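## Task

Pick up the glass tube lying on the shelved bench near the door and stand it upright in a vacant well of the rack near the window, pushed fully to the bottom. No tube may ever touch the floor. Every other tube must still sit fully down in its own rack at the end. The glass breaks, failing the task, if a tube drops more than a few centimetres (roughly a well's depth) or is knocked hard. The parked cart, pedal bin and stool are movable. When finished, release the tube and back the robot away. The robot must not topple or be left leaning.

## Robot and tools

ROBOT: a Rainbow Robotics RB-Y1 in a physics simulation. It has a two-wheel drive base with rear casters (0.66 m long, 0.58 m wide, front edge 0.10 m ahead of the drive axle), a folding leg and torso, a head with head_camera, and left and right arms, each with a parallel gripper and a wrist camera (left_wrist_camera, right_wrist_camera). The base cannot strafe. Objects may occasionally get nudged by an outside disturbance.

FRAMES: the base frame sits on the floor midway between the drive wheels, x forward, y left, z up. Reported chest, left_hand and right_hand are in this frame; a hand point lies between its finger pads, fingers point along its -z and close along its x. Printed hand positions can be off, more so at full reach. Odometry is the base frame at scene start; base_odometry counts wheel turns only, so slip looks like travel. Heading is positive leftward, -3.142 to 3.142.

execute_actions: argument actions is a list holding one action or none (empty just returns state and pictures). cameras optionally lists head_camera, left_wrist_camera, right_wrist_camera or all; omitted or null means all, [] means none. An action may contain:
- base: exactly one of translate_m (metres, an offset from where the base last measured itself, forward positive, -3 to 3) or rotate_rad (radians, an offset turn in place, left/counter-clockwise positive, -3.2 to 3.2). Very long base moves are refused, so split them.
- joints: a map of joint name to absolute target. Radians for all joints except grippers, which take the pad opening in metres. Ranges: torso_squat_rad 0 to 1.2 (larger lowers a level chest); torso_shift_rad -0.3 to 0.6 (positive pushes hips forward); torso_pitch_rad -0.2 to 1.4 (positive bows forward); torso_yaw_rad -1.5 to 1.5 (positive left); shoulder_pitch -2.356 to 2.356 (negative raises the arm forward); left_shoulder_roll_rad 0 to 3.141 and right_shoulder_roll_rad -3.141 to 0 (away from the body lifts the arm sideways); shoulder_yaw -2.094 to 2.094; elbow -2.617 to 0.01 (negative bends); forearm_roll -3.141 to 3.141; wrist_pitch -1.57 to 1.919 (negative tips the hand forward); hand_roll -2.705 to 2.705; left_gripper_m and right_gripper_m 0 to 0.1; head_pan_rad -0.523 to 0.523; head_tilt_rad -0.35 to 1.57 (positive looks down). Yaw and roll signs are the same on both arms (positive is leftward/counter-clockwise from above). Done tolerance is ±0.02 rad, ±0.004 m for grippers. Torso joints must also satisfy: squat + shift <= 1.52; squat - shift + pitch <= 1.57; shift + 0.5 pitch - 0.4 squat <= 0.7; shift + 0.3 pitch - 0.5 squat <= 0.39, else they stop partway as off_target.
- speeds: caps for this action, translate_m 0.05 to 0.4 m/s, rotate_rad 0.1 to 1.509 rad/s (defaults are the maximum).
- min_time_s: 0.1 to 8, the minimum duration of each arm and head motion.
All parts start together. A joint or the base not named may still be driving to an earlier target. Unknown keys or out-of-range values make the whole call refused with no motion. If a result reports a stop, later motion calls in that same reply are skipped.

wait: seconds 0 to 10; commands nothing, returns state and pictures.
zoom_image: camera plus region [x0, y0, x1, y1] in pixels of that camera's latest image, at most 504 by 504. head_camera images are 896x504, wrist images 644x364.
read_manual: optional section, only "licences"; moves nothing.
finished_scene: scene, the integer number of the current scene; ends it permanently after the last command is held and reports success.

RESULTS: base_status and joint_status tell how each motion ended. done (for the base: wheels turned the full amount, slip included); off_target (stopped short, may still push); limit_stop_at_<name> (a built-in limit); limit_stop_at_own_body (guard halted an arm or torso before hitting the robot's own body; move them apart); contact_stop (arm or torso met hard resistance or could not lift); stopped_with_arm (torso halted because an arm contact-stopped); time_out; not_followed with a joint command not followed line and a cause: line (an arm self or arm-to-arm check withheld targets, which may be retried later). A stop in one joint of a group (the four torso joints, or one arm's seven joints) halts the whole group, which then holds where it is. After such a stop, first back off the arm, then the torso, each in its own action. Special case: if both hands grip one object and the torso contact-stops at once, resend both arms' current joint_positions, then the torso command. on_its_own lists uncommanded parts; held at gives a held target, not a position. Motor temperatures lists one number per arm joint; MOTOR HOT appears from 65 °C and at 80 °C an OVER-TEMPERATURE FAULT brakes that arm (keys say limit_stop_at_motor_heat); resend targets afterwards.

GRIPPING: to hold something, command an opening at least 0.005 m narrower than it; off_target is then normal.

AVOID: the base keeps pushing into furniture; the bent leg can stick out beyond the front edge and may shove the robot backward unreported. Never let arms, grippers or fingers strike or press each other. Joint torque at its limit (elbow 32.7 N m, forearm/wrist/hand 22.7, shoulders 63.7) freezes the robot for 10 s. Each arm carries 3 kg at most; heavy loads far forward can tip the robot. Lower tubes gently: no drops of a few centimetres, no knocks, no tube on the floor, and do not disturb tubes already in racks. The robot holds its last command while you think.

Each tool is called after "Call:" in YAML: its name, and indented under it one key for each argument.

## Session

Call:
execute_actions:
  actions: []

Scene clock: 0.00 s.
Motor temperatures (°C, as the motors report them): left_arm=[32 29 31 31 38 36 33] | right_arm=[32 34 32 32 36 38 38]
base_odometry: x=+0.000 y=+0.000 heading=+0.000 (m, m, rad; odometry frame)
base_status: not commanded
joint_positions: torso_squat_rad=+0.350 torso_shift_rad=+0.000 torso_pitch_rad=-0.001 torso_yaw_rad=+0.000 left_shoulder_pitch_rad=-0.030 left_shoulder_roll_rad=-0.005 left_shoulder_yaw_rad=-0.056 left_elbow_rad=-0.200 left_forearm_roll_rad=+0.020 left_wrist_pitch_rad=-0.018 left_hand_roll_rad=-0.053 left_gripper_m=+0.099 right_shoulder_pitch_rad=-0.057 right_shoulder_roll_rad=-0.036 right_shoulder_yaw_rad=-0.056 right_elbow_rad=-0.218 right_forearm_roll_rad=-0.038 right_wrist_pitch_rad=+0.013 right_hand_roll_rad=+0.007 right_gripper_m=+0.100 head_pan_rad=-0.001 head_tilt_rad=+0.400
joint_status: not commanded
chest: x=-0.2286 y=+0.0001 z=+1.2474 quat_wxyz=(+1.000, +0.000, -0.001, +0.000) (m; base frame)
left_hand: x=-0.1052 y=+0.2093 z=+0.5725 quat_wxyz=(+0.991, -0.004, -0.124, -0.049) (m; base frame)
right_hand: x=-0.0836 y=-0.2505 z=+0.5767 quat_wxyz=(+0.991, -0.017, -0.130, -0.032) (m; base frame)
pictures: head_camera, left_wrist_camera, right_wrist_camera
Images, in order (width x height): head_camera 896x504, left_wrist_camera 644x364, right_wrist_camera 644x364.

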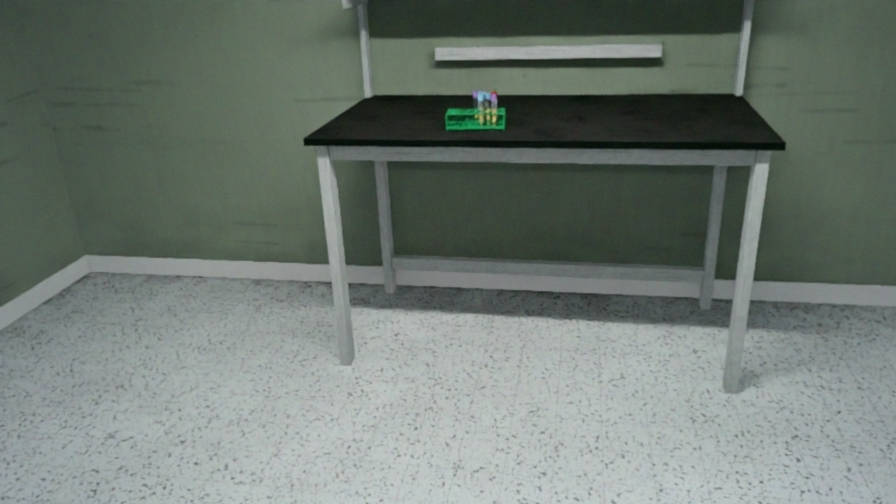

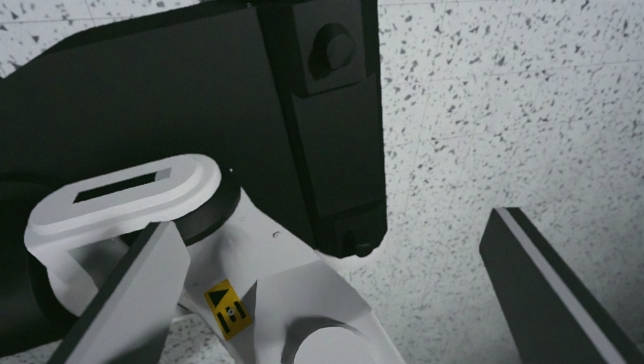

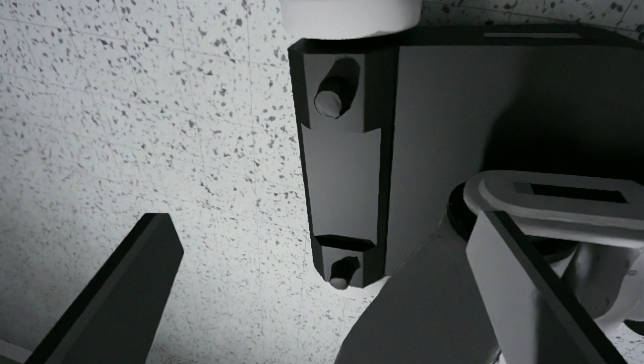

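Call:
execute_actions:
  actions:
    - {"joints":{"head_pan_rad":-0.52,"head_tilt_rad":0.2,"torso_yaw_rad":-0.5}}
  cameras: ["head_camera"]

Call:
execute_actions:
  actions:
    - {"joints":{"torso_yaw_rad":-1.5}}
  cameras: ["head_camera"]

Call:
execute_actions:
  actions:
    - {"joints":{"head_pan_rad":0.52,"torso_yaw_rad":0.5}}
  cameras: ["head_camera"]

Call:
execute_actions:
  actions:
    - {"joints":{"torso_yaw_rad":1.5}}
  cameras: ["head_camera"]

Scene clock: 6.83 s.
Motor temperatures (°C, as the motors report them): left_arm=[32 29 31 31 38 36 33] | right_arm=[32 34 32 32 36 38 38]
base_odometry: x=+0.000 y=+0.000 heading=+0.000 (m, m, rad; odometry frame)
base_status: not commanded
joint_positions: torso_squat_rad=+0.350 torso_shift_rad=+0.000 torso_pitch_rad=-0.001 torso_yaw_rad=-0.500 left_shoulder_pitch_rad=-0.030 left_shoulder_roll_rad=-0.005 left_shoulder_yaw_rad=-0.056 left_elbow_rad=-0.200 left_forearm_roll_rad=+0.020 left_wrist_pitch_rad=-0.018 left_hand_roll_rad=-0.053 left_gripper_m=+0.099 right_shoulder_pitch_rad=-0.057 right_shoulder_roll_rad=-0.036 right_shoulder_yaw_rad=-0.056 right_elbow_rad=-0.218 right_forearm_roll_rad=-0.038 right_wrist_pitch_rad=+0.013 right_hand_roll_rad=+0.007 right_gripper_m=+0.100 head_pan_rad=-0.520 head_tilt_rad=+0.200
joint_status: all done
chest: x=-0.2286 y=+0.0001 z=+1.2474 quat_wxyz=(+0.969, +0.000, -0.001, -0.247) (m; base frame)
left_hand: x=-0.0197 y=+0.1248 z=+0.5727 quat_wxyz=(+0.948, -0.034, -0.119, -0.293) (m; base frame)
right_hand: x=-0.2213 y=-0.2889 z=+0.5766 quat_wxyz=(+0.952, -0.048, -0.122, -0.276) (m; base frame)
pictures: head_camera
camera_calibration (this result's frames):
head_camera: T_world_to_cam=[[-0.836259, -0.546011, -0.0504319, -0.100775], [-0.0741998, 0.203808, -0.976195, 1.46212], [0.543291, -0.81261, -0.21095, 0.352212], [0, 0, 0, 1]] pos_world=[-0.167139, -0.0668069, 1.49654]
Images, in order (width x height): head_camera 896x504.

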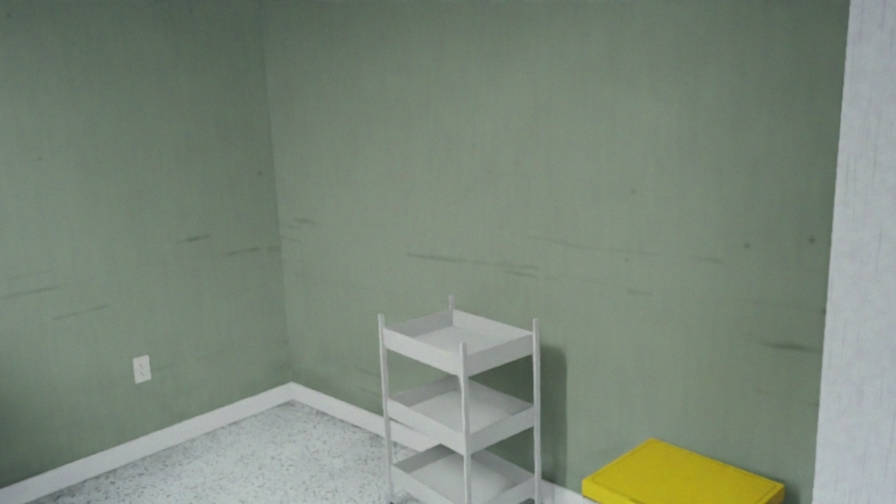

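Scene clock: 7.83 s.
Motor temperatures (°C, as the motors report them): left_arm=[32 29 31 31 38 36 33] | right_arm=[32 34 32 32 36 38 38]
base_odometry: x=+0.000 y=+0.000 heading=+0.000 (m, m, rad; odometry frame)
base_status: not commanded
joint_positions: torso_squat_rad=+0.350 torso_shift_rad=+0.000 torso_pitch_rad=-0.001 torso_yaw_rad=-0.734 left_shoulder_pitch_rad=-0.031 left_shoulder_roll_rad=-0.005 left_shoulder_yaw_rad=-0.056 left_elbow_rad=-0.200 left_forearm_roll_rad=+0.020 left_wrist_pitch_rad=-0.018 left_hand_roll_rad=-0.053 left_gripper_m=+0.099 right_shoulder_pitch_rad=-0.057 right_shoulder_roll_rad=-0.036 right_shoulder_yaw_rad=-0.056 right_elbow_rad=-0.218 right_forearm_roll_rad=-0.038 right_wrist_pitch_rad=+0.014 right_hand_roll_rad=+0.007 right_gripper_m=+0.100 head_pan_rad=-0.520 head_tilt_rad=+0.200
joint_status: torso_yaw_rad limit_stop_at_own_body (moved -0.234 of -1.000)
on_its_own: torso_yaw_rad is held at -0.734, not at your -1.500, since a limit_stop_at_own_body
chest: x=-0.2286 y=+0.0001 z=+1.2474 quat_wxyz=(+0.933, +0.000, -0.001, -0.359) (m; base frame)
left_hand: x=+0.0038 y=+0.0730 z=+0.5728 quat_wxyz=(+0.907, -0.047, -0.114, -0.402) (m; base frame)
right_hand: x=-0.2886 y=-0.2824 z=+0.5764 quat_wxyz=(+0.913, -0.062, -0.116, -0.386) (m; base frame)
pictures: head_camera
camera_calibration (this result's frames):
head_camera: T_world_to_cam=[[-0.940117, -0.337063, -0.0506803, -0.124231], [-0.0247144, 0.215704, -0.976146, 1.47337], [0.339954, -0.916439, -0.211117, 0.305954], [0, 0, 0, 1]] pos_world=[-0.184389, -0.0792983, 1.49652]
Images, in order (width x height): head_camera 896x504.

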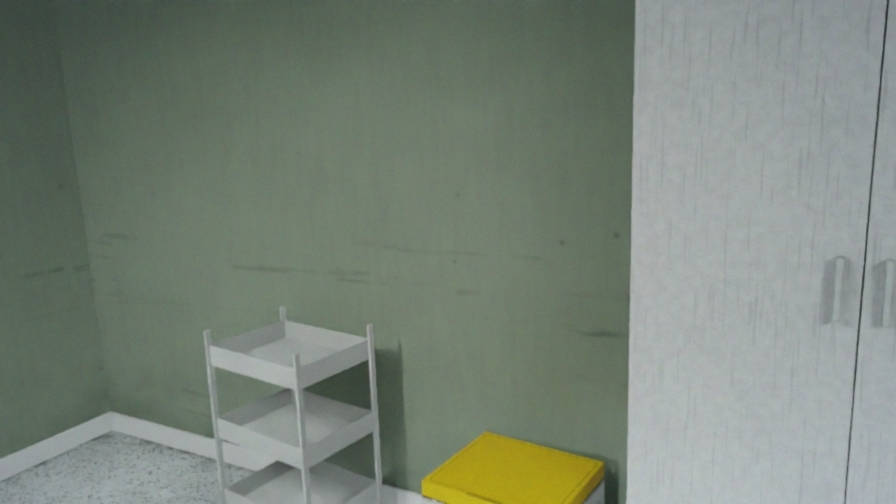

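not run: a stop came earlier in this reply.

not run: a stop came earlier in this reply.

Call:
execute_actions:
  actions:
    - {"base":{"rotate_rad":1.0},"joints":{"head_pan_rad":0.2,"head_tilt_rad":0.3,"torso_yaw_rad":0}}
  cameras: ["head_camera"]

Call:
execute_actions:
  actions:
    - {"base":{"rotate_rad":1.1}}
  cameras: ["head_camera"]

Call:
execute_actions:
  actions:
    - {"base":{"rotate_rad":1.0}}
  cameras: ["head_camera"]

Scene clock: 15.70 s.
Motor temperatures (°C, as the motors report them): left_arm=[32 29 31 31 38 36 33] | right_arm=[32 34 32 32 36 38 38]
base_odometry: x=+0.000 y=+0.000 heading=+1.000 (m, m, rad; odometry frame)
base_status: done
joint_positions: torso_squat_rad=+0.350 torso_shift_rad=+0.000 torso_pitch_rad=-0.001 torso_yaw_rad=+0.000 left_shoulder_pitch_rad=-0.030 left_shoulder_roll_rad=-0.005 left_shoulder_yaw_rad=-0.056 left_elbow_rad=-0.200 left_forearm_roll_rad=+0.020 left_wrist_pitch_rad=-0.018 left_hand_roll_rad=-0.053 left_gripper_m=+0.099 right_shoulder_pitch_rad=-0.057 right_shoulder_roll_rad=-0.036 right_shoulder_yaw_rad=-0.056 right_elbow_rad=-0.218 right_forearm_roll_rad=-0.038 right_wrist_pitch_rad=+0.013 right_hand_roll_rad=+0.007 right_gripper_m=+0.100 head_pan_rad=+0.200 head_tilt_rad=+0.300
joint_status: all done
chest: x=-0.2286 y=+0.0001 z=+1.2474 quat_wxyz=(+1.000, +0.000, -0.001, +0.000) (m; base frame)
left_hand: x=-0.1052 y=+0.2093 z=+0.5725 quat_wxyz=(+0.991, -0.004, -0.124, -0.049) (m; base frame)
right_hand: x=-0.0837 y=-0.2505 z=+0.5767 quat_wxyz=(+0.991, -0.017, -0.130, -0.032) (m; base frame)
pictures: head_camera
camera_calibration (this result's frames):
head_camera: T_world_to_cam=[[0.220346, -0.974067, -0.051384, 0.127264], [-0.311141, -0.0202617, -0.950148, 1.37352], [0.924467, 0.225349, -0.307537, 0.577709], [0, 0, 0, 1]] pos_world=[-0.134758, 0.0216076, 1.48925]
Images, in order (width x height): head_camera 896x504.

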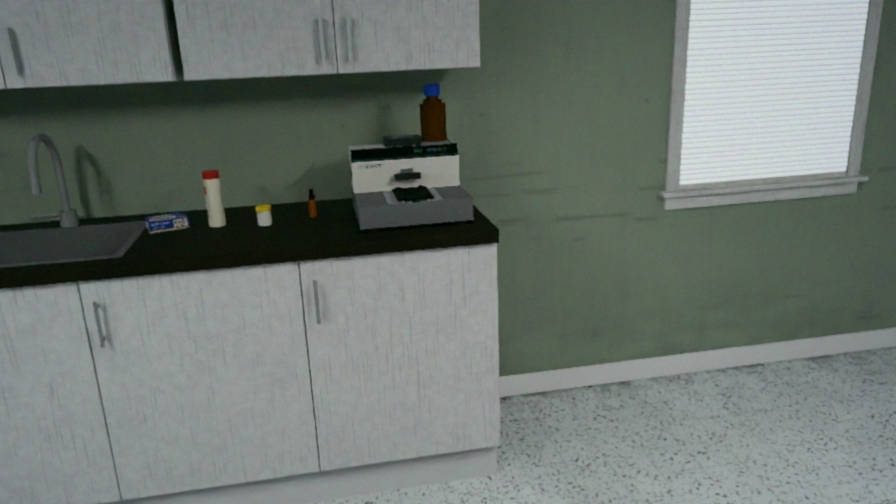

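Scene clock: 19.13 s.
Motor temperatures (°C, as the motors report them): left_arm=[32 29 31 31 38 36 33] | right_arm=[32 34 32 32 36 38 38]
base_odometry: x=+0.000 y=+0.000 heading=+2.099 (m, m, rad; odometry frame)
base_status: done
joint_positions: torso_squat_rad=+0.350 torso_shift_rad=+0.000 torso_pitch_rad=-0.001 torso_yaw_rad=+0.000 left_shoulder_pitch_rad=-0.030 left_shoulder_roll_rad=-0.005 left_shoulder_yaw_rad=-0.056 left_elbow_rad=-0.200 left_forearm_roll_rad=+0.020 left_wrist_pitch_rad=-0.018 left_hand_roll_rad=-0.053 left_gripper_m=+0.099 right_shoulder_pitch_rad=-0.057 right_shoulder_roll_rad=-0.036 right_shoulder_yaw_rad=-0.056 right_elbow_rad=-0.218 right_forearm_roll_rad=-0.038 right_wrist_pitch_rad=+0.013 right_hand_roll_rad=+0.007 right_gripper_m=+0.100 head_pan_rad=+0.200 head_tilt_rad=+0.300
joint_status: not commanded
chest: x=-0.2286 y=+0.0001 z=+1.2474 quat_wxyz=(+1.000, +0.000, -0.001, +0.000) (m; base frame)
left_hand: x=-0.1052 y=+0.2093 z=+0.5725 quat_wxyz=(+0.991, -0.004, -0.124, -0.049) (m; base frame)
right_hand: x=-0.0837 y=-0.2505 z=+0.5767 quat_wxyz=(+0.991, -0.017, -0.130, -0.032) (m; base frame)
pictures: head_camera
camera_calibration (this result's frames):
head_camera: T_world_to_cam=[[0.220346, -0.974068, -0.0513762, 0.127258], [-0.311141, -0.0202694, -0.950147, 1.37352], [0.924467, 0.225347, -0.307539, 0.577711], [0, 0, 0, 1]] pos_world=[-0.134758, 0.0216127, 1.48925]
Images, in order (width x height): head_camera 896x504.

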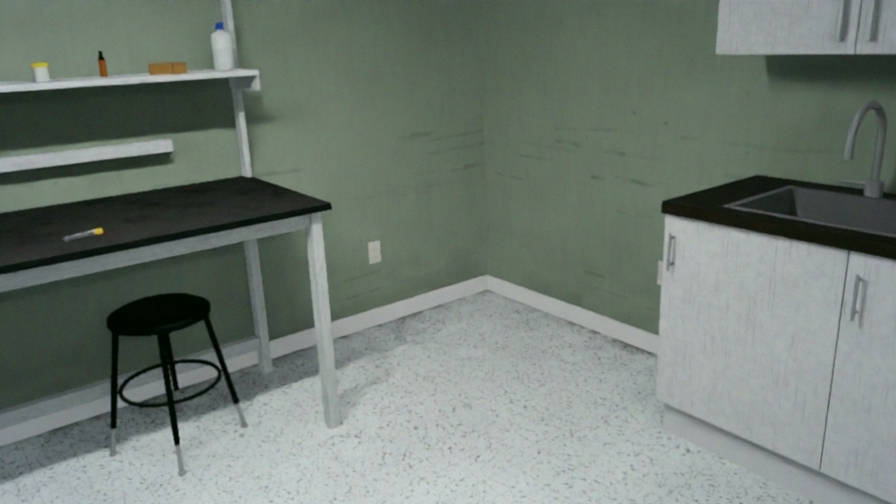

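Scene clock: 22.33 s.
Motor temperatures (°C, as the motors report them): left_arm=[32 29 31 31 38 36 33] | right_arm=[32 34 32 32 36 38 38]
base_odometry: x=+0.000 y=+0.000 heading=+3.099 (m, m, rad; odometry frame)
base_status: done
joint_positions: torso_squat_rad=+0.350 torso_shift_rad=+0.000 torso_pitch_rad=-0.001 torso_yaw_rad=+0.000 left_shoulder_pitch_rad=-0.030 left_shoulder_roll_rad=-0.005 left_shoulder_yaw_rad=-0.056 left_elbow_rad=-0.200 left_forearm_roll_rad=+0.020 left_wrist_pitch_rad=-0.018 left_hand_roll_rad=-0.053 left_gripper_m=+0.099 right_shoulder_pitch_rad=-0.057 right_shoulder_roll_rad=-0.036 right_shoulder_yaw_rad=-0.056 right_elbow_rad=-0.218 right_forearm_roll_rad=-0.038 right_wrist_pitch_rad=+0.013 right_hand_roll_rad=+0.007 right_gripper_m=+0.100 head_pan_rad=+0.200 head_tilt_rad=+0.300
joint_status: not commanded
chest: x=-0.2286 y=+0.0001 z=+1.2474 quat_wxyz=(+1.000, +0.000, -0.001, +0.000) (m; base frame)
left_hand: x=-0.1052 y=+0.2093 z=+0.5725 quat_wxyz=(+0.991, -0.004, -0.124, -0.049) (m; base frame)
right_hand: x=-0.0837 y=-0.2505 z=+0.5767 quat_wxyz=(+0.991, -0.017, -0.130, -0.032) (m; base frame)
pictures: head_camera
camera_calibration (this result's frames):
head_camera: T_world_to_cam=[[0.220346, -0.974068, -0.0513775, 0.127256], [-0.311141, -0.0202682, -0.950148, 1.37352], [0.924467, 0.225347, -0.307539, 0.577711], [0, 0, 0, 1]] pos_world=[-0.134758, 0.0216096, 1.48925]
Images, in order (width x height): head_camera 896x504.

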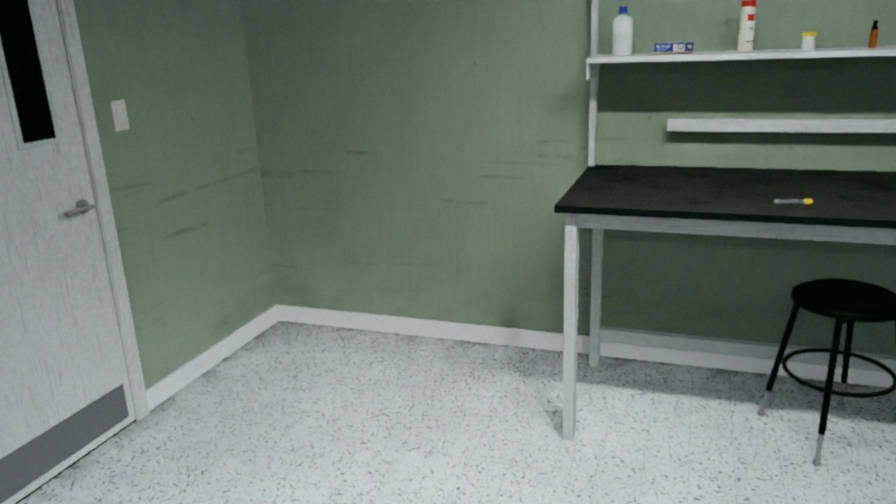

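Call:
execute_actions:
  actions:
    - {"base":{"rotate_rad":-0.2},"joints":{"head_pan_rad":0,"head_tilt_rad":0.6}}
  cameras: []

Call:
execute_actions:
  actions:
    - {"base":{"translate_m":1.3},"joints":{"torso_squat_rad":0,"right_shoulder_pitch_rad":-1.028,"right_shoulder_roll_rad":-0.163,"right_shoulder_yaw_rad":-0.297,"right_elbow_rad":-0.571,"right_forearm_roll_rad":-0.5,"right_wrist_pitch_rad":1.571,"right_hand_roll_rad":0,"right_gripper_m":0.06}}

Scene clock: 56.53 s.
Motor temperatures (°C, as the motors report them): left_arm=[32 29 31 31 38 36 33] | right_arm=[32 34 32 32 36 38 38]
base_odometry: x=+0.000 y=+0.000 heading=+2.899 (m, m, rad; odometry frame)
base_status: done
joint_positions: torso_squat_rad=+0.350 torso_shift_rad=+0.000 torso_pitch_rad=-0.001 torso_yaw_rad=+0.000 left_shoulder_pitch_rad=-0.030 left_shoulder_roll_rad=-0.005 left_shoulder_yaw_rad=-0.056 left_elbow_rad=-0.200 left_forearm_roll_rad=+0.020 left_wrist_pitch_rad=-0.018 left_hand_roll_rad=-0.053 left_gripper_m=+0.099 right_shoulder_pitch_rad=-0.057 right_shoulder_roll_rad=-0.036 right_shoulder_yaw_rad=-0.056 right_elbow_rad=-0.218 right_forearm_roll_rad=-0.038 right_wrist_pitch_rad=+0.013 right_hand_roll_rad=+0.007 right_gripper_m=+0.100 head_pan_rad=+0.000 head_tilt_rad=+0.600
joint_status: all done
chest: x=-0.2286 y=+0.0002 z=+1.2474 quat_wxyz=(+1.000, +0.000, -0.001, +0.000) (m; base frame)
left_hand: x=-0.1052 y=+0.2093 z=+0.5725 quat_wxyz=(+0.991, -0.004, -0.124, -0.049) (m; base frame)
right_hand: x=-0.0837 y=-0.2505 z=+0.5767 quat_wxyz=(+0.991, -0.017, -0.130, -0.032) (m; base frame)
pictures: none
No camera images: the call's "cameras" was empty. Leave "cameras" out to get every camera's image.

Scene clock: 61.33 s.
Motor temperatures (°C, as the motors report them): left_arm=[32 29 31 31 38 36 33] | right_arm=[32 34 32 32 36 38 38]
base_odometry: x=-1.263 y=+0.311 heading=+2.900 (m, m, rad; odometry frame)
base_status: done
joint_positions: torso_squat_rad=+0.000 torso_shift_rad=+0.000 torso_pitch_rad=-0.001 torso_yaw_rad=+0.000 left_shoulder_pitch_rad=-0.030 left_shoulder_roll_rad=-0.005 left_shoulder_yaw_rad=-0.056 left_elbow_rad=-0.200 left_forearm_roll_rad=+0.020 left_wrist_pitch_rad=-0.018 left_hand_roll_rad=-0.053 left_gripper_m=+0.099 right_shoulder_pitch_rad=-1.028 right_shoulder_roll_rad=-0.163 right_shoulder_yaw_rad=-0.297 right_elbow_rad=-0.571 right_forearm_roll_rad=-0.500 right_wrist_pitch_rad=+1.571 right_hand_roll_rad=+0.000 right_gripper_m=+0.060 head_pan_rad=+0.000 head_tilt_rad=+0.600
joint_status: all done
chest: x=-0.2285 y=+0.0002 z=+1.2899 quat_wxyz=(+1.000, +0.000, -0.001, +0.000) (m; base frame)
left_hand: x=-0.1052 y=+0.2093 z=+0.6150 quat_wxyz=(+0.991, -0.004, -0.124, -0.049) (m; base frame)
right_hand: x=+0.2768 y=-0.1092 z=+1.0143 quat_wxyz=(+0.969, +0.247, -0.001, +0.001) (m; base frame)
pictures: head_camera, left_wrist_camera, right_wrist_camera
camera_calibration (this result's frames):
head_camera: T_world_to_cam=[[0.00602616, -0.998421, -0.0558512, 0.0918305], [-0.57596, 0.0421921, -0.816388, 1.15988], [0.817456, 0.0370878, -0.574796, 0.966862], [0, 0, 0, 1]] pos_world=[-0.122879, 0.00688918, 1.50779]
left_wrist_camera: T_world_to_cam=[[0.957738, -0.157609, 0.240618, -0.0130393], [-0.273617, -0.757215, 0.593094, -0.2006], [0.0887224, -0.633865, -0.768338, 0.698597], [0, 0, 0, 1]] pos_world=[-0.104381, 0.288864, 0.658871]
right_wrist_camera: T_world_to_cam=[[-0.999922, -0.00500022, -0.0114674, 0.288889], [-0.0125085, 0.384801, 0.922915, -0.857526], [-0.000202099, 0.922986, -0.384834, 0.58051], [0, 0, 0, 1]] pos_world=[0.278258, -0.204381, 1.01814]
Images, in order (width x height): head_camera 896x504, left_wrist_camera 644x364, right_wrist_camera 644x364.

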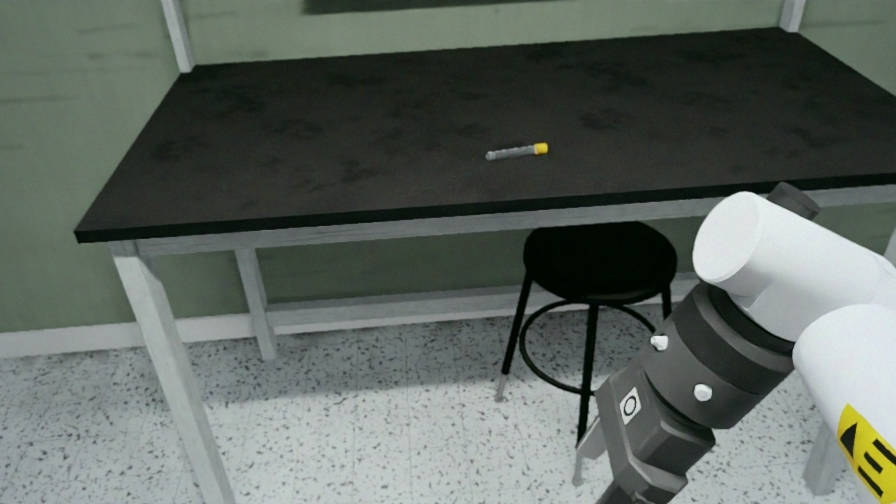

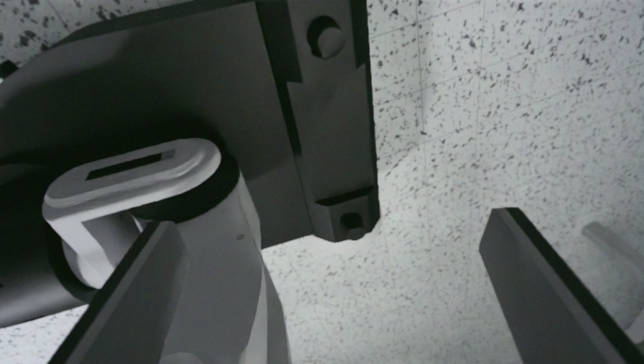

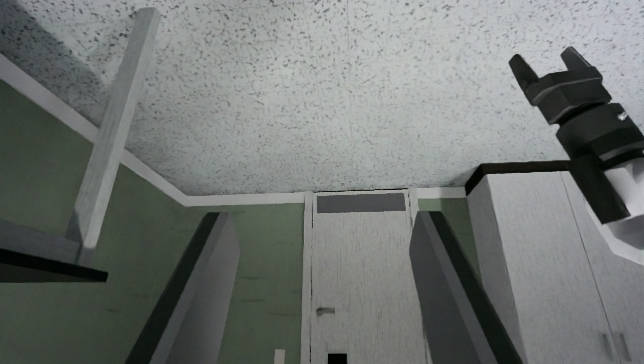

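Call:
execute_actions:
  actions:
    - {"base":{"rotate_rad":-0.23},"joints":{"torso_yaw_rad":0.45,"head_tilt_rad":0.95,"head_pan_rad":-0.2}}
  cameras: []

Call:
execute_actions:
  actions:
    - {"base":{"translate_m":0.72}}

Scene clock: 75.23 s.
Motor temperatures (°C, as the motors report them): left_arm=[32 29 31 31 38 36 33] | right_arm=[32 34 32 32 36 38 38]
base_odometry: x=-1.263 y=+0.311 heading=+2.671 (m, m, rad; odometry frame)
base_status: done
joint_positions: torso_squat_rad=+0.000 torso_shift_rad=+0.000 torso_pitch_rad=-0.001 torso_yaw_rad=+0.450 left_shoulder_pitch_rad=-0.030 left_shoulder_roll_rad=-0.005 left_shoulder_yaw_rad=-0.056 left_elbow_rad=-0.200 left_forearm_roll_rad=+0.020 left_wrist_pitch_rad=-0.018 left_hand_roll_rad=-0.053 left_gripper_m=+0.099 right_shoulder_pitch_rad=-1.028 right_shoulder_roll_rad=-0.163 right_shoulder_yaw_rad=-0.297 right_elbow_rad=-0.571 right_forearm_roll_rad=-0.500 right_wrist_pitch_rad=+1.571 right_hand_roll_rad=+0.000 right_gripper_m=+0.060 head_pan_rad=-0.200 head_tilt_rad=+0.950
joint_status: all done
chest: x=-0.2285 y=+0.0002 z=+1.2899 quat_wxyz=(+0.975, +0.000, +0.000, +0.223) (m; base frame)
left_hand: x=-0.2085 y=+0.2418 z=+0.6149 quat_wxyz=(+0.977, +0.024, -0.121, +0.173) (m; base frame)
right_hand: x=+0.2740 y=+0.1212 z=+1.0141 quat_wxyz=(+0.945, +0.241, +0.055, +0.217) (m; base frame)
pictures: none
No camera images: the call's "cameras" was empty. Leave "cameras" out to get every camera's image.

Scene clock: 78.60 s.
Motor temperatures (°C, as the motors report them): left_arm=[32 29 31 31 38 36 33] | right_arm=[33 34 32 32 36 38 38]
base_odometry: x=-1.904 y=+0.638 heading=+2.670 (m, m, rad; odometry frame)
base_status: done
joint_positions: torso_squat_rad=+0.000 torso_shift_rad=+0.000 torso_pitch_rad=-0.001 torso_yaw_rad=+0.450 left_shoulder_pitch_rad=-0.030 left_shoulder_roll_rad=-0.005 left_shoulder_yaw_rad=-0.056 left_elbow_rad=-0.200 left_forearm_roll_rad=+0.020 left_wrist_pitch_rad=-0.018 left_hand_roll_rad=-0.053 left_gripper_m=+0.099 right_shoulder_pitch_rad=-1.028 right_shoulder_roll_rad=-0.163 right_shoulder_yaw_rad=-0.297 right_elbow_rad=-0.571 right_forearm_roll_rad=-0.500 right_wrist_pitch_rad=+1.571 right_hand_roll_rad=+0.000 right_gripper_m=+0.060 head_pan_rad=-0.200 head_tilt_rad=+0.950
joint_status: not commanded
chest: x=-0.2286 y=+0.0002 z=+1.2899 quat_wxyz=(+0.975, +0.000, +0.000, +0.223) (m; base frame)
left_hand: x=-0.2085 y=+0.2418 z=+0.6149 quat_wxyz=(+0.977, +0.024, -0.121, +0.173) (m; base frame)
right_hand: x=+0.2740 y=+0.1212 z=+1.0141 quat_wxyz=(+0.945, +0.241, +0.055, +0.217) (m; base frame)
pictures: head_camera, left_wrist_camera, right_wrist_camera
camera_calibration (this result's frames):
head_camera: T_world_to_cam=[[0.23369, -0.970799, -0.0541992, 0.146278], [-0.805949, -0.162222, -0.569324, 0.743994], [0.543907, 0.176727, -0.820324, 1.27563], [0, 0, 0, 1]] pos_world=[-0.128385, 0.0372612, 1.47793]
left_wrist_camera: T_world_to_cam=[[0.930986, 0.274788, 0.240327, -0.018824], [0.083056, -0.800504, 0.593545, -0.119634], [0.355482, -0.532621, -0.76808, 0.759245], [0, 0, 0, 1]] pos_world=[-0.242437, 0.313795, 0.658693]
right_wrist_camera: T_world_to_cam=[[-0.898285, -0.439276, -0.0109333, 0.311502], [-0.178311, 0.341664, 0.922752, -0.895238], [-0.401608, 0.830844, -0.385239, 0.489289], [0, 0, 0, 1]] pos_world=[0.31669, 0.0361831, 1.01798]
Images, in order (width x height): head_camera 896x504, left_wrist_camera 644x364, right_wrist_camera 644x364.

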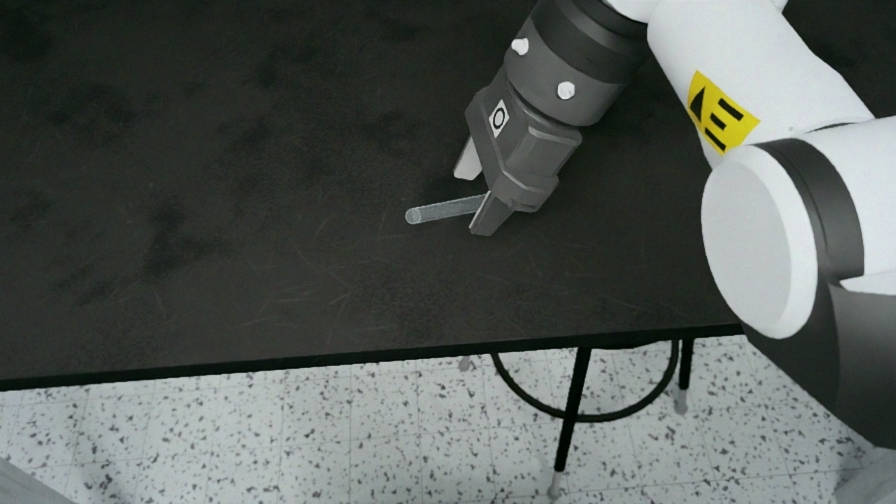

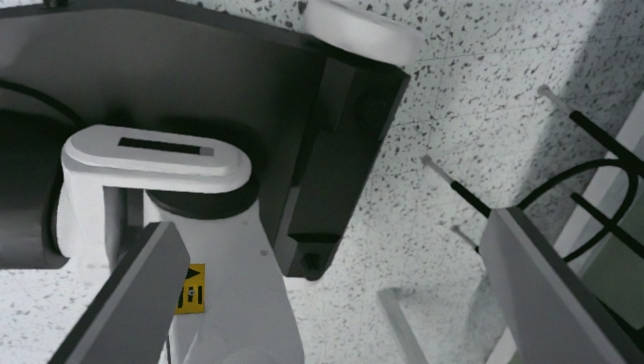

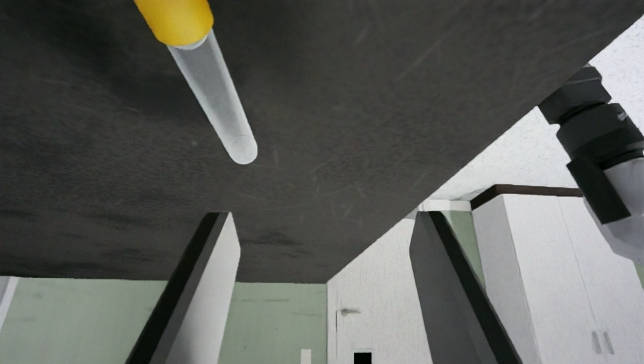

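Call:
execute_actions:
  actions:
    - {"base":{"translate_m":0.051}}
  cameras: []

Call:
execute_actions:
  actions:
    - {"joints":{"torso_squat_rad":0.36}}

Scene clock: 86.70 s.
Motor temperatures (°C, as the motors report them): left_arm=[32 29 31 31 38 36 33] | right_arm=[33 34 32 32 36 38 38]
base_odometry: x=-1.950 y=+0.661 heading=+2.669 (m, m, rad; odometry frame)
base_status: done
joint_positions: torso_squat_rad=+0.000 torso_shift_rad=+0.000 torso_pitch_rad=-0.001 torso_yaw_rad=+0.450 left_shoulder_pitch_rad=-0.030 left_shoulder_roll_rad=-0.005 left_shoulder_yaw_rad=-0.056 left_elbow_rad=-0.200 left_forearm_roll_rad=+0.020 left_wrist_pitch_rad=-0.018 left_hand_roll_rad=-0.053 left_gripper_m=+0.099 right_shoulder_pitch_rad=-1.028 right_shoulder_roll_rad=-0.163 right_shoulder_yaw_rad=-0.297 right_elbow_rad=-0.571 right_forearm_roll_rad=-0.500 right_wrist_pitch_rad=+1.571 right_hand_roll_rad=+0.000 right_gripper_m=+0.060 head_pan_rad=-0.200 head_tilt_rad=+0.950
joint_status: not commanded
chest: x=-0.2286 y=+0.0002 z=+1.2899 quat_wxyz=(+0.975, +0.000, +0.000, +0.223) (m; base frame)
left_hand: x=-0.2085 y=+0.2418 z=+0.6149 quat_wxyz=(+0.977, +0.024, -0.121, +0.173) (m; base frame)
right_hand: x=+0.2740 y=+0.1212 z=+1.0141 quat_wxyz=(+0.945, +0.241, +0.055, +0.217) (m; base frame)
pictures: none
No camera images: the call's "cameras" was empty. Leave "cameras" out to get every camera's image.

Scene clock: 88.67 s.
Motor temperatures (°C, as the motors report them): left_arm=[32 29 31 31 38 36 33] | right_arm=[33 34 32 32 36 38 38]
base_odometry: x=-1.950 y=+0.661 heading=+2.669 (m, m, rad; odometry frame)
base_status: not commanded
joint_positions: torso_squat_rad=+0.360 torso_shift_rad=+0.000 torso_pitch_rad=-0.001 torso_yaw_rad=+0.450 left_shoulder_pitch_rad=-0.030 left_shoulder_roll_rad=-0.005 left_shoulder_yaw_rad=-0.056 left_elbow_rad=-0.200 left_forearm_roll_rad=+0.020 left_wrist_pitch_rad=-0.018 left_hand_roll_rad=-0.053 left_gripper_m=+0.099 right_shoulder_pitch_rad=-1.028 right_shoulder_roll_rad=-0.163 right_shoulder_yaw_rad=-0.297 right_elbow_rad=-0.571 right_forearm_roll_rad=-0.500 right_wrist_pitch_rad=+1.571 right_hand_roll_rad=+0.000 right_gripper_m=+0.060 head_pan_rad=-0.200 head_tilt_rad=+0.950
joint_status: all done
chest: x=-0.2287 y=+0.0002 z=+1.2451 quat_wxyz=(+0.975, +0.000, -0.001, +0.223) (m; base frame)
left_hand: x=-0.2085 y=+0.2418 z=+0.5700 quat_wxyz=(+0.977, +0.024, -0.121, +0.173) (m; base frame)
right_hand: x=+0.2740 y=+0.1212 z=+0.9694 quat_wxyz=(+0.945, +0.241, +0.055, +0.217) (m; base frame)
pictures: head_camera, left_wrist_camera, right_wrist_camera
camera_calibration (this result's frames):
head_camera: T_world_to_cam=[[0.233701, -0.970799, -0.0541592, 0.143813], [-0.805832, -0.162217, -0.569492, 0.718608], [0.544077, 0.176734, -0.820211, 1.23877], [0, 0, 0, 1]] pos_world=[-0.128519, 0.0372509, 1.43309]
left_wrist_camera: T_world_to_cam=[[0.930925, 0.274762, 0.240593, -0.00829306], [0.0828787, -0.800528, 0.593538, -0.093035], [0.355683, -0.532599, -0.768003, 0.724763], [0, 0, 0, 1]] pos_world=[-0.242355, 0.313809, 0.613835]
right_wrist_camera: T_world_to_cam=[[-0.898295, -0.439253, -0.0111222, 0.311164], [-0.178499, 0.341676, 0.922711, -0.853843], [-0.401503, 0.830852, -0.385332, 0.472116], [0, 0, 0, 1]] pos_world=[0.316662, 0.0361593, 0.973233]
Images, in order (width x height): head_camera 896x504, left_wrist_camera 644x364, right_wrist_camera 644x364.

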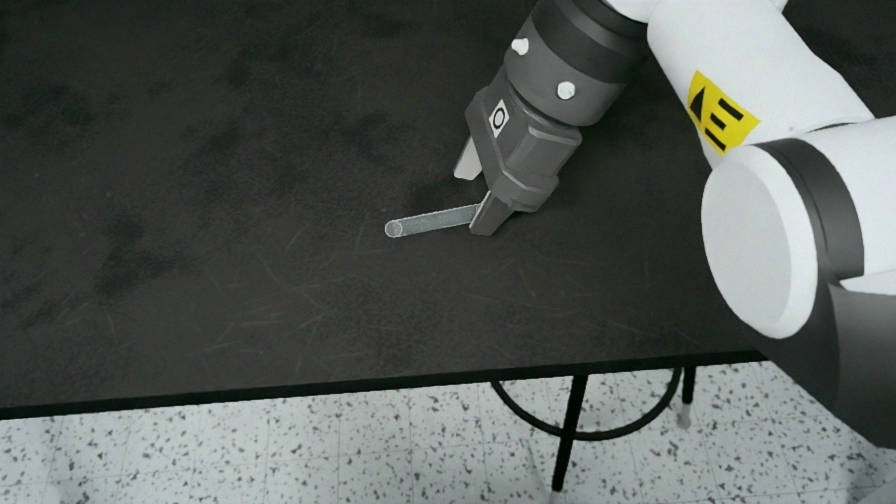

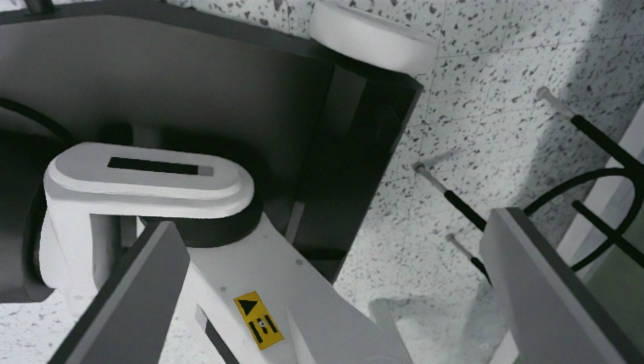

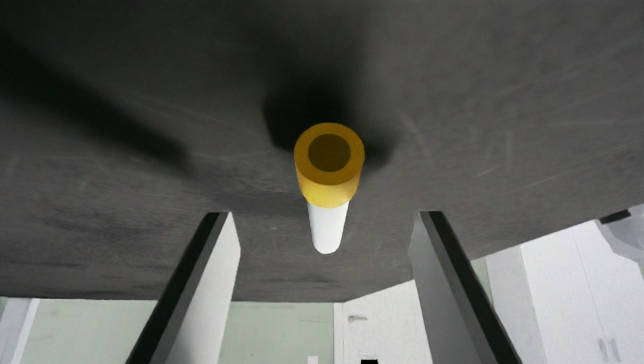

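Call:
execute_actions:
  actions:
    - {"joints":{"torso_squat_rad":0.412,"torso_yaw_rad":0.435,"right_gripper_m":0.03}}
  cameras: ["head_camera","right_wrist_camera"]

Call:
zoom_image:
  camera: "head_camera"
  region: [350,120,600,280]

Scene clock: 94.93 s.
Motor temperatures (°C, as the motors report them): left_arm=[32 29 31 31 38 36 33] | right_arm=[33 34 32 32 36 38 38]
base_odometry: x=-1.950 y=+0.661 heading=+2.669 (m, m, rad; odometry frame)
base_status: not commanded
joint_positions: torso_squat_rad=+0.412 torso_shift_rad=+0.000 torso_pitch_rad=-0.001 torso_yaw_rad=+0.435 left_shoulder_pitch_rad=-0.030 left_shoulder_roll_rad=-0.005 left_shoulder_yaw_rad=-0.056 left_elbow_rad=-0.200 left_forearm_roll_rad=+0.020 left_wrist_pitch_rad=-0.018 left_hand_roll_rad=-0.053 left_gripper_m=+0.099 right_shoulder_pitch_rad=-1.028 right_shoulder_roll_rad=-0.163 right_shoulder_yaw_rad=-0.297 right_elbow_rad=-0.571 right_forearm_roll_rad=-0.500 right_wrist_pitch_rad=+1.571 right_hand_roll_rad=+0.000 right_gripper_m=+0.030 head_pan_rad=-0.200 head_tilt_rad=+0.950
joint_status: all done
chest: x=-0.2287 y=+0.0002 z=+1.2314 quat_wxyz=(+0.976, +0.000, -0.001, +0.216) (m; base frame)
left_hand: x=-0.2048 y=+0.2415 z=+0.5563 quat_wxyz=(+0.978, +0.023, -0.121, +0.166) (m; base frame)
right_hand: x=+0.2757 y=+0.1137 z=+0.9557 quat_wxyz=(+0.946, +0.241, +0.053, +0.210) (m; base frame)
pictures: head_camera, right_wrist_camera
camera_calibration (this result's frames):
head_camera: T_world_to_cam=[[0.219213, -0.974172, -0.0541763, 0.139779], [-0.808153, -0.150183, -0.569503, 0.710289], [0.546657, 0.168625, -0.820202, 1.22811], [0, 0, 0, 1]] pos_world=[-0.127976, 0.0357516, 1.41939]
right_wrist_camera: T_world_to_cam=[[-0.904742, -0.425815, -0.0111197, 0.309536], [-0.173379, 0.344288, 0.922716, -0.840038], [-0.389078, 0.836748, -0.38532, 0.469663], [0, 0, 0, 1]] pos_world=[0.31714, 0.0280312, 0.959529]
Images, in order (width x height): head_camera 896x504, right_wrist_camera 644x364.

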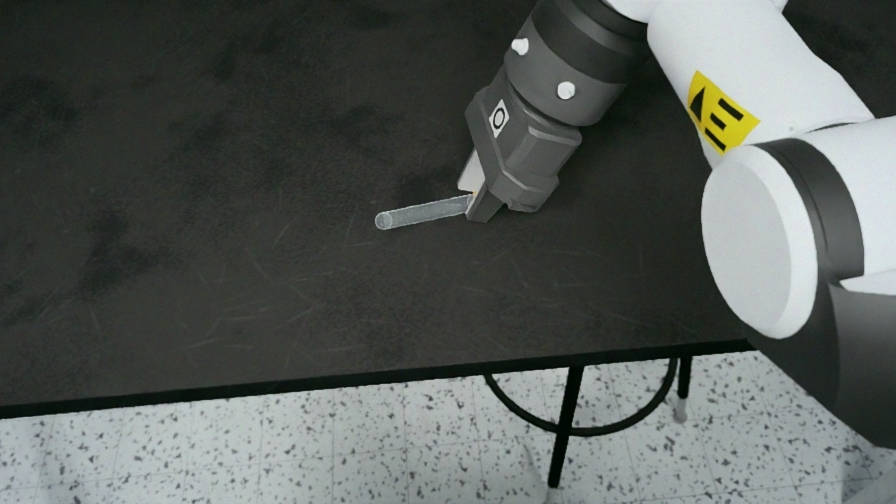

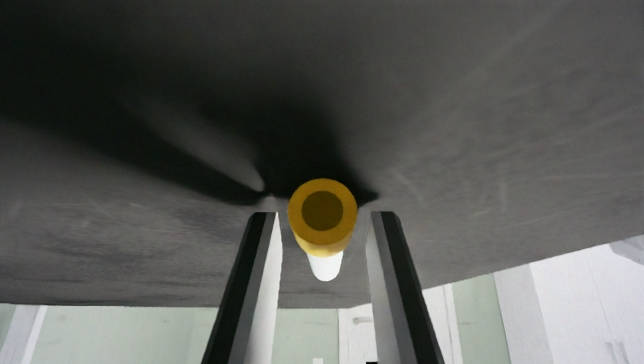

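Region (350, 120, 600, 280) of head_camera's 896x504 image, scaled by 2.016, with more detail than that image has; it fills the top 323 rows of this view, and the rest is white.

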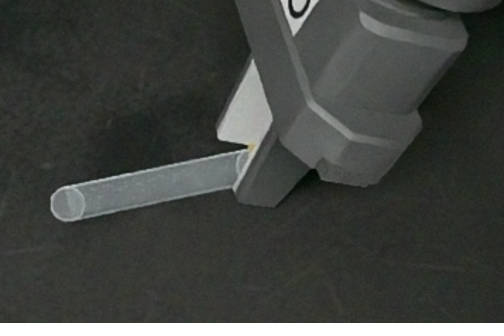

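Call:
execute_actions:
  actions:
    - {"joints":{"torso_squat_rad":0.436}}
  cameras: ["right_wrist_camera"]

Call:
execute_actions:
  actions:
    - {"joints":{"right_gripper_m":0.008}}
  cameras: ["right_wrist_camera"]

Call:
execute_actions:
  actions:
    - {"joints":{"torso_squat_rad":0.36}}
  cameras: ["head_camera","right_wrist_camera"]

Scene clock: 100.93 s.
Motor temperatures (°C, as the motors report them): left_arm=[32 29 31 31 38 36 33] | right_arm=[33 34 32 32 36 38 38]
base_odometry: x=-1.950 y=+0.661 heading=+2.669 (m, m, rad; odometry frame)
base_status: not commanded
joint_positions: torso_squat_rad=+0.436 torso_shift_rad=-0.001 torso_pitch_rad=-0.002 torso_yaw_rad=+0.435 left_shoulder_pitch_rad=-0.030 left_shoulder_roll_rad=-0.005 left_shoulder_yaw_rad=-0.056 left_elbow_rad=-0.200 left_forearm_roll_rad=+0.020 left_wrist_pitch_rad=-0.018 left_hand_roll_rad=-0.053 left_gripper_m=+0.099 right_shoulder_pitch_rad=-1.029 right_shoulder_roll_rad=-0.163 right_shoulder_yaw_rad=-0.297 right_elbow_rad=-0.572 right_forearm_roll_rad=-0.500 right_wrist_pitch_rad=+1.571 right_hand_roll_rad=+0.000 right_gripper_m=+0.030 head_pan_rad=-0.200 head_tilt_rad=+0.950
joint_status: all done
chest: x=-0.2290 y=+0.0001 z=+1.2244 quat_wxyz=(+0.976, -0.001, -0.001, +0.216) (m; base frame)
left_hand: x=-0.2048 y=+0.2415 z=+0.5494 quat_wxyz=(+0.978, +0.023, -0.122, +0.166) (m; base frame)
right_hand: x=+0.2761 y=+0.1140 z=+0.9500 quat_wxyz=(+0.946, +0.241, +0.052, +0.210) (m; base frame)
pictures: right_wrist_camera
camera_calibration (this result's frames):
right_wrist_camera: T_world_to_cam=[[-0.904718, -0.425799, -0.0134534, 0.312113], [-0.175227, 0.343157, 0.922789, -0.834251], [-0.388306, 0.837221, -0.385072, 0.466887], [0, 0, 0, 1]] pos_world=[0.317486, 0.0282893, 0.953821]
Images, in order (width x height): right_wrist_camera 644x364.

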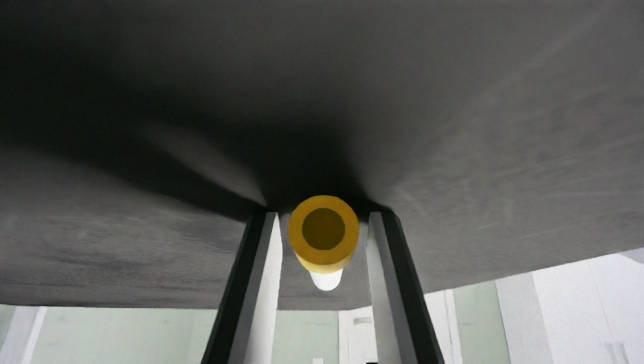

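Scene clock: 101.63 s.
Motor temperatures (°C, as the motors report them): left_arm=[32 29 31 31 38 36 33] | right_arm=[33 34 32 32 36 38 38]
base_odometry: x=-1.950 y=+0.661 heading=+2.669 (m, m, rad; odometry frame)
base_status: not commanded
joint_positions: torso_squat_rad=+0.436 torso_shift_rad=-0.001 torso_pitch_rad=-0.002 torso_yaw_rad=+0.435 left_shoulder_pitch_rad=-0.030 left_shoulder_roll_rad=-0.005 left_shoulder_yaw_rad=-0.056 left_elbow_rad=-0.200 left_forearm_roll_rad=+0.020 left_wrist_pitch_rad=-0.018 left_hand_roll_rad=-0.053 left_gripper_m=+0.099 right_shoulder_pitch_rad=-1.029 right_shoulder_roll_rad=-0.163 right_shoulder_yaw_rad=-0.297 right_elbow_rad=-0.572 right_forearm_roll_rad=-0.500 right_wrist_pitch_rad=+1.571 right_hand_roll_rad=+0.000 right_gripper_m=+0.018 head_pan_rad=-0.200 head_tilt_rad=+0.950
joint_status: right_gripper_m off_target (ended at +0.018, target +0.008)
chest: x=-0.2290 y=+0.0001 z=+1.2244 quat_wxyz=(+0.976, -0.001, -0.001, +0.216) (m; base frame)
left_hand: x=-0.2048 y=+0.2415 z=+0.5494 quat_wxyz=(+0.978, +0.023, -0.122, +0.166) (m; base frame)
right_hand: x=+0.2760 y=+0.1140 z=+0.9500 quat_wxyz=(+0.946, +0.241, +0.052, +0.210) (m; base frame)
pictures: right_wrist_camera
camera_calibration (this result's frames):
right_wrist_camera: T_world_to_cam=[[-0.904716, -0.425804, -0.0134347, 0.312091], [-0.175193, 0.343121, 0.922809, -0.834284], [-0.388326, 0.837233, -0.385025, 0.466839], [0, 0, 0, 1]] pos_world=[0.317478, 0.0282967, 0.953821]
Images, in order (width x height): right_wrist_camera 644x364.

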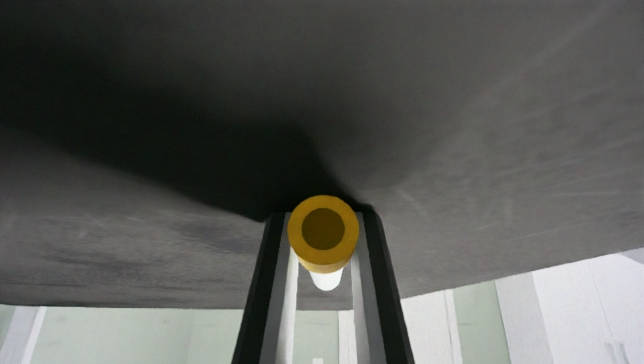

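Scene clock: 102.63 s.
Motor temperatures (°C, as the motors report them): left_arm=[32 29 31 31 38 36 33] | right_arm=[33 34 32 32 36 38 38]
base_odometry: x=-1.950 y=+0.661 heading=+2.669 (m, m, rad; odometry frame)
base_status: not commanded
joint_positions: torso_squat_rad=+0.360 torso_shift_rad=+0.000 torso_pitch_rad=-0.001 torso_yaw_rad=+0.435 left_shoulder_pitch_rad=-0.030 left_shoulder_roll_rad=-0.005 left_shoulder_yaw_rad=-0.056 left_elbow_rad=-0.200 left_forearm_roll_rad=+0.020 left_wrist_pitch_rad=-0.018 left_hand_roll_rad=-0.053 left_gripper_m=+0.099 right_shoulder_pitch_rad=-1.028 right_shoulder_roll_rad=-0.163 right_shoulder_yaw_rad=-0.297 right_elbow_rad=-0.571 right_forearm_roll_rad=-0.500 right_wrist_pitch_rad=+1.571 right_hand_roll_rad=+0.000 right_gripper_m=+0.018 head_pan_rad=-0.200 head_tilt_rad=+0.950
joint_status: all done
chest: x=-0.2285 y=+0.0001 z=+1.2450 quat_wxyz=(+0.976, +0.000, +0.000, +0.216) (m; base frame)
left_hand: x=-0.2049 y=+0.2415 z=+0.5700 quat_wxyz=(+0.978, +0.023, -0.121, +0.166) (m; base frame)
right_hand: x=+0.2760 y=+0.1136 z=+0.9694 quat_wxyz=(+0.946, +0.241, +0.053, +0.209) (m; base frame)
pictures: head_camera, right_wrist_camera
camera_calibration (this result's frames):
head_camera: T_world_to_cam=[[0.219141, -0.974181, -0.0543035, 0.140582], [-0.808339, -0.150103, -0.56926, 0.717846], [0.546411, 0.168644, -0.820362, 1.23941], [0, 0, 0, 1]] pos_world=[-0.127772, 0.0356837, 1.43304]
right_wrist_camera: T_world_to_cam=[[-0.904911, -0.425455, -0.0111825, 0.309944], [-0.173141, 0.344002, 0.922868, -0.852833], [-0.388791, 0.837049, -0.384955, 0.474685], [0, 0, 0, 1]] pos_world=[0.317365, 0.0279086, 0.973251]
Images, in order (width x height): head_camera 896x504, right_wrist_camera 644x364.

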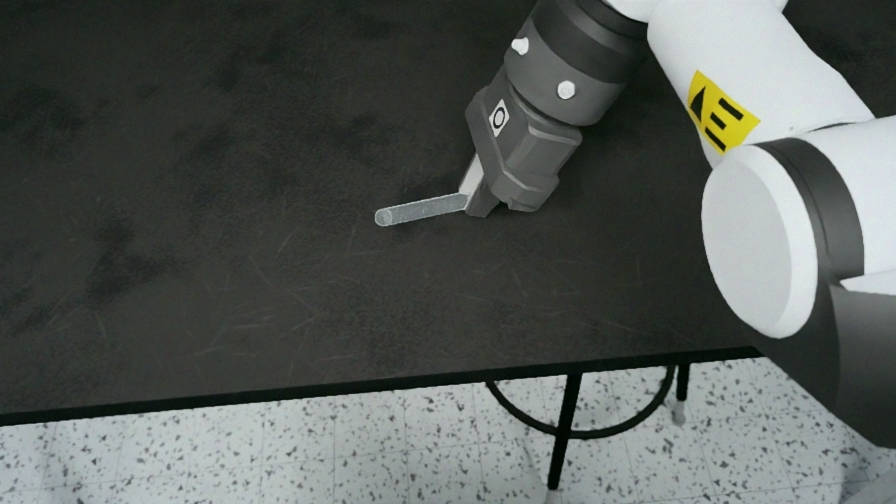

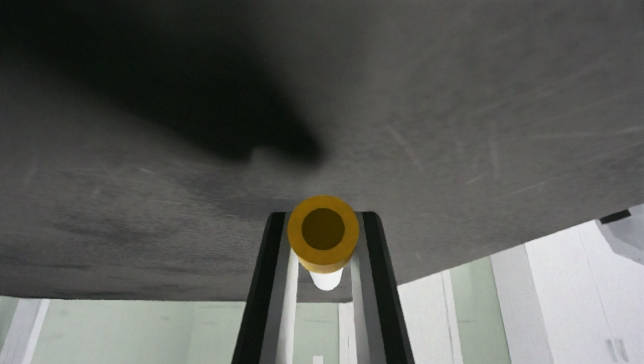

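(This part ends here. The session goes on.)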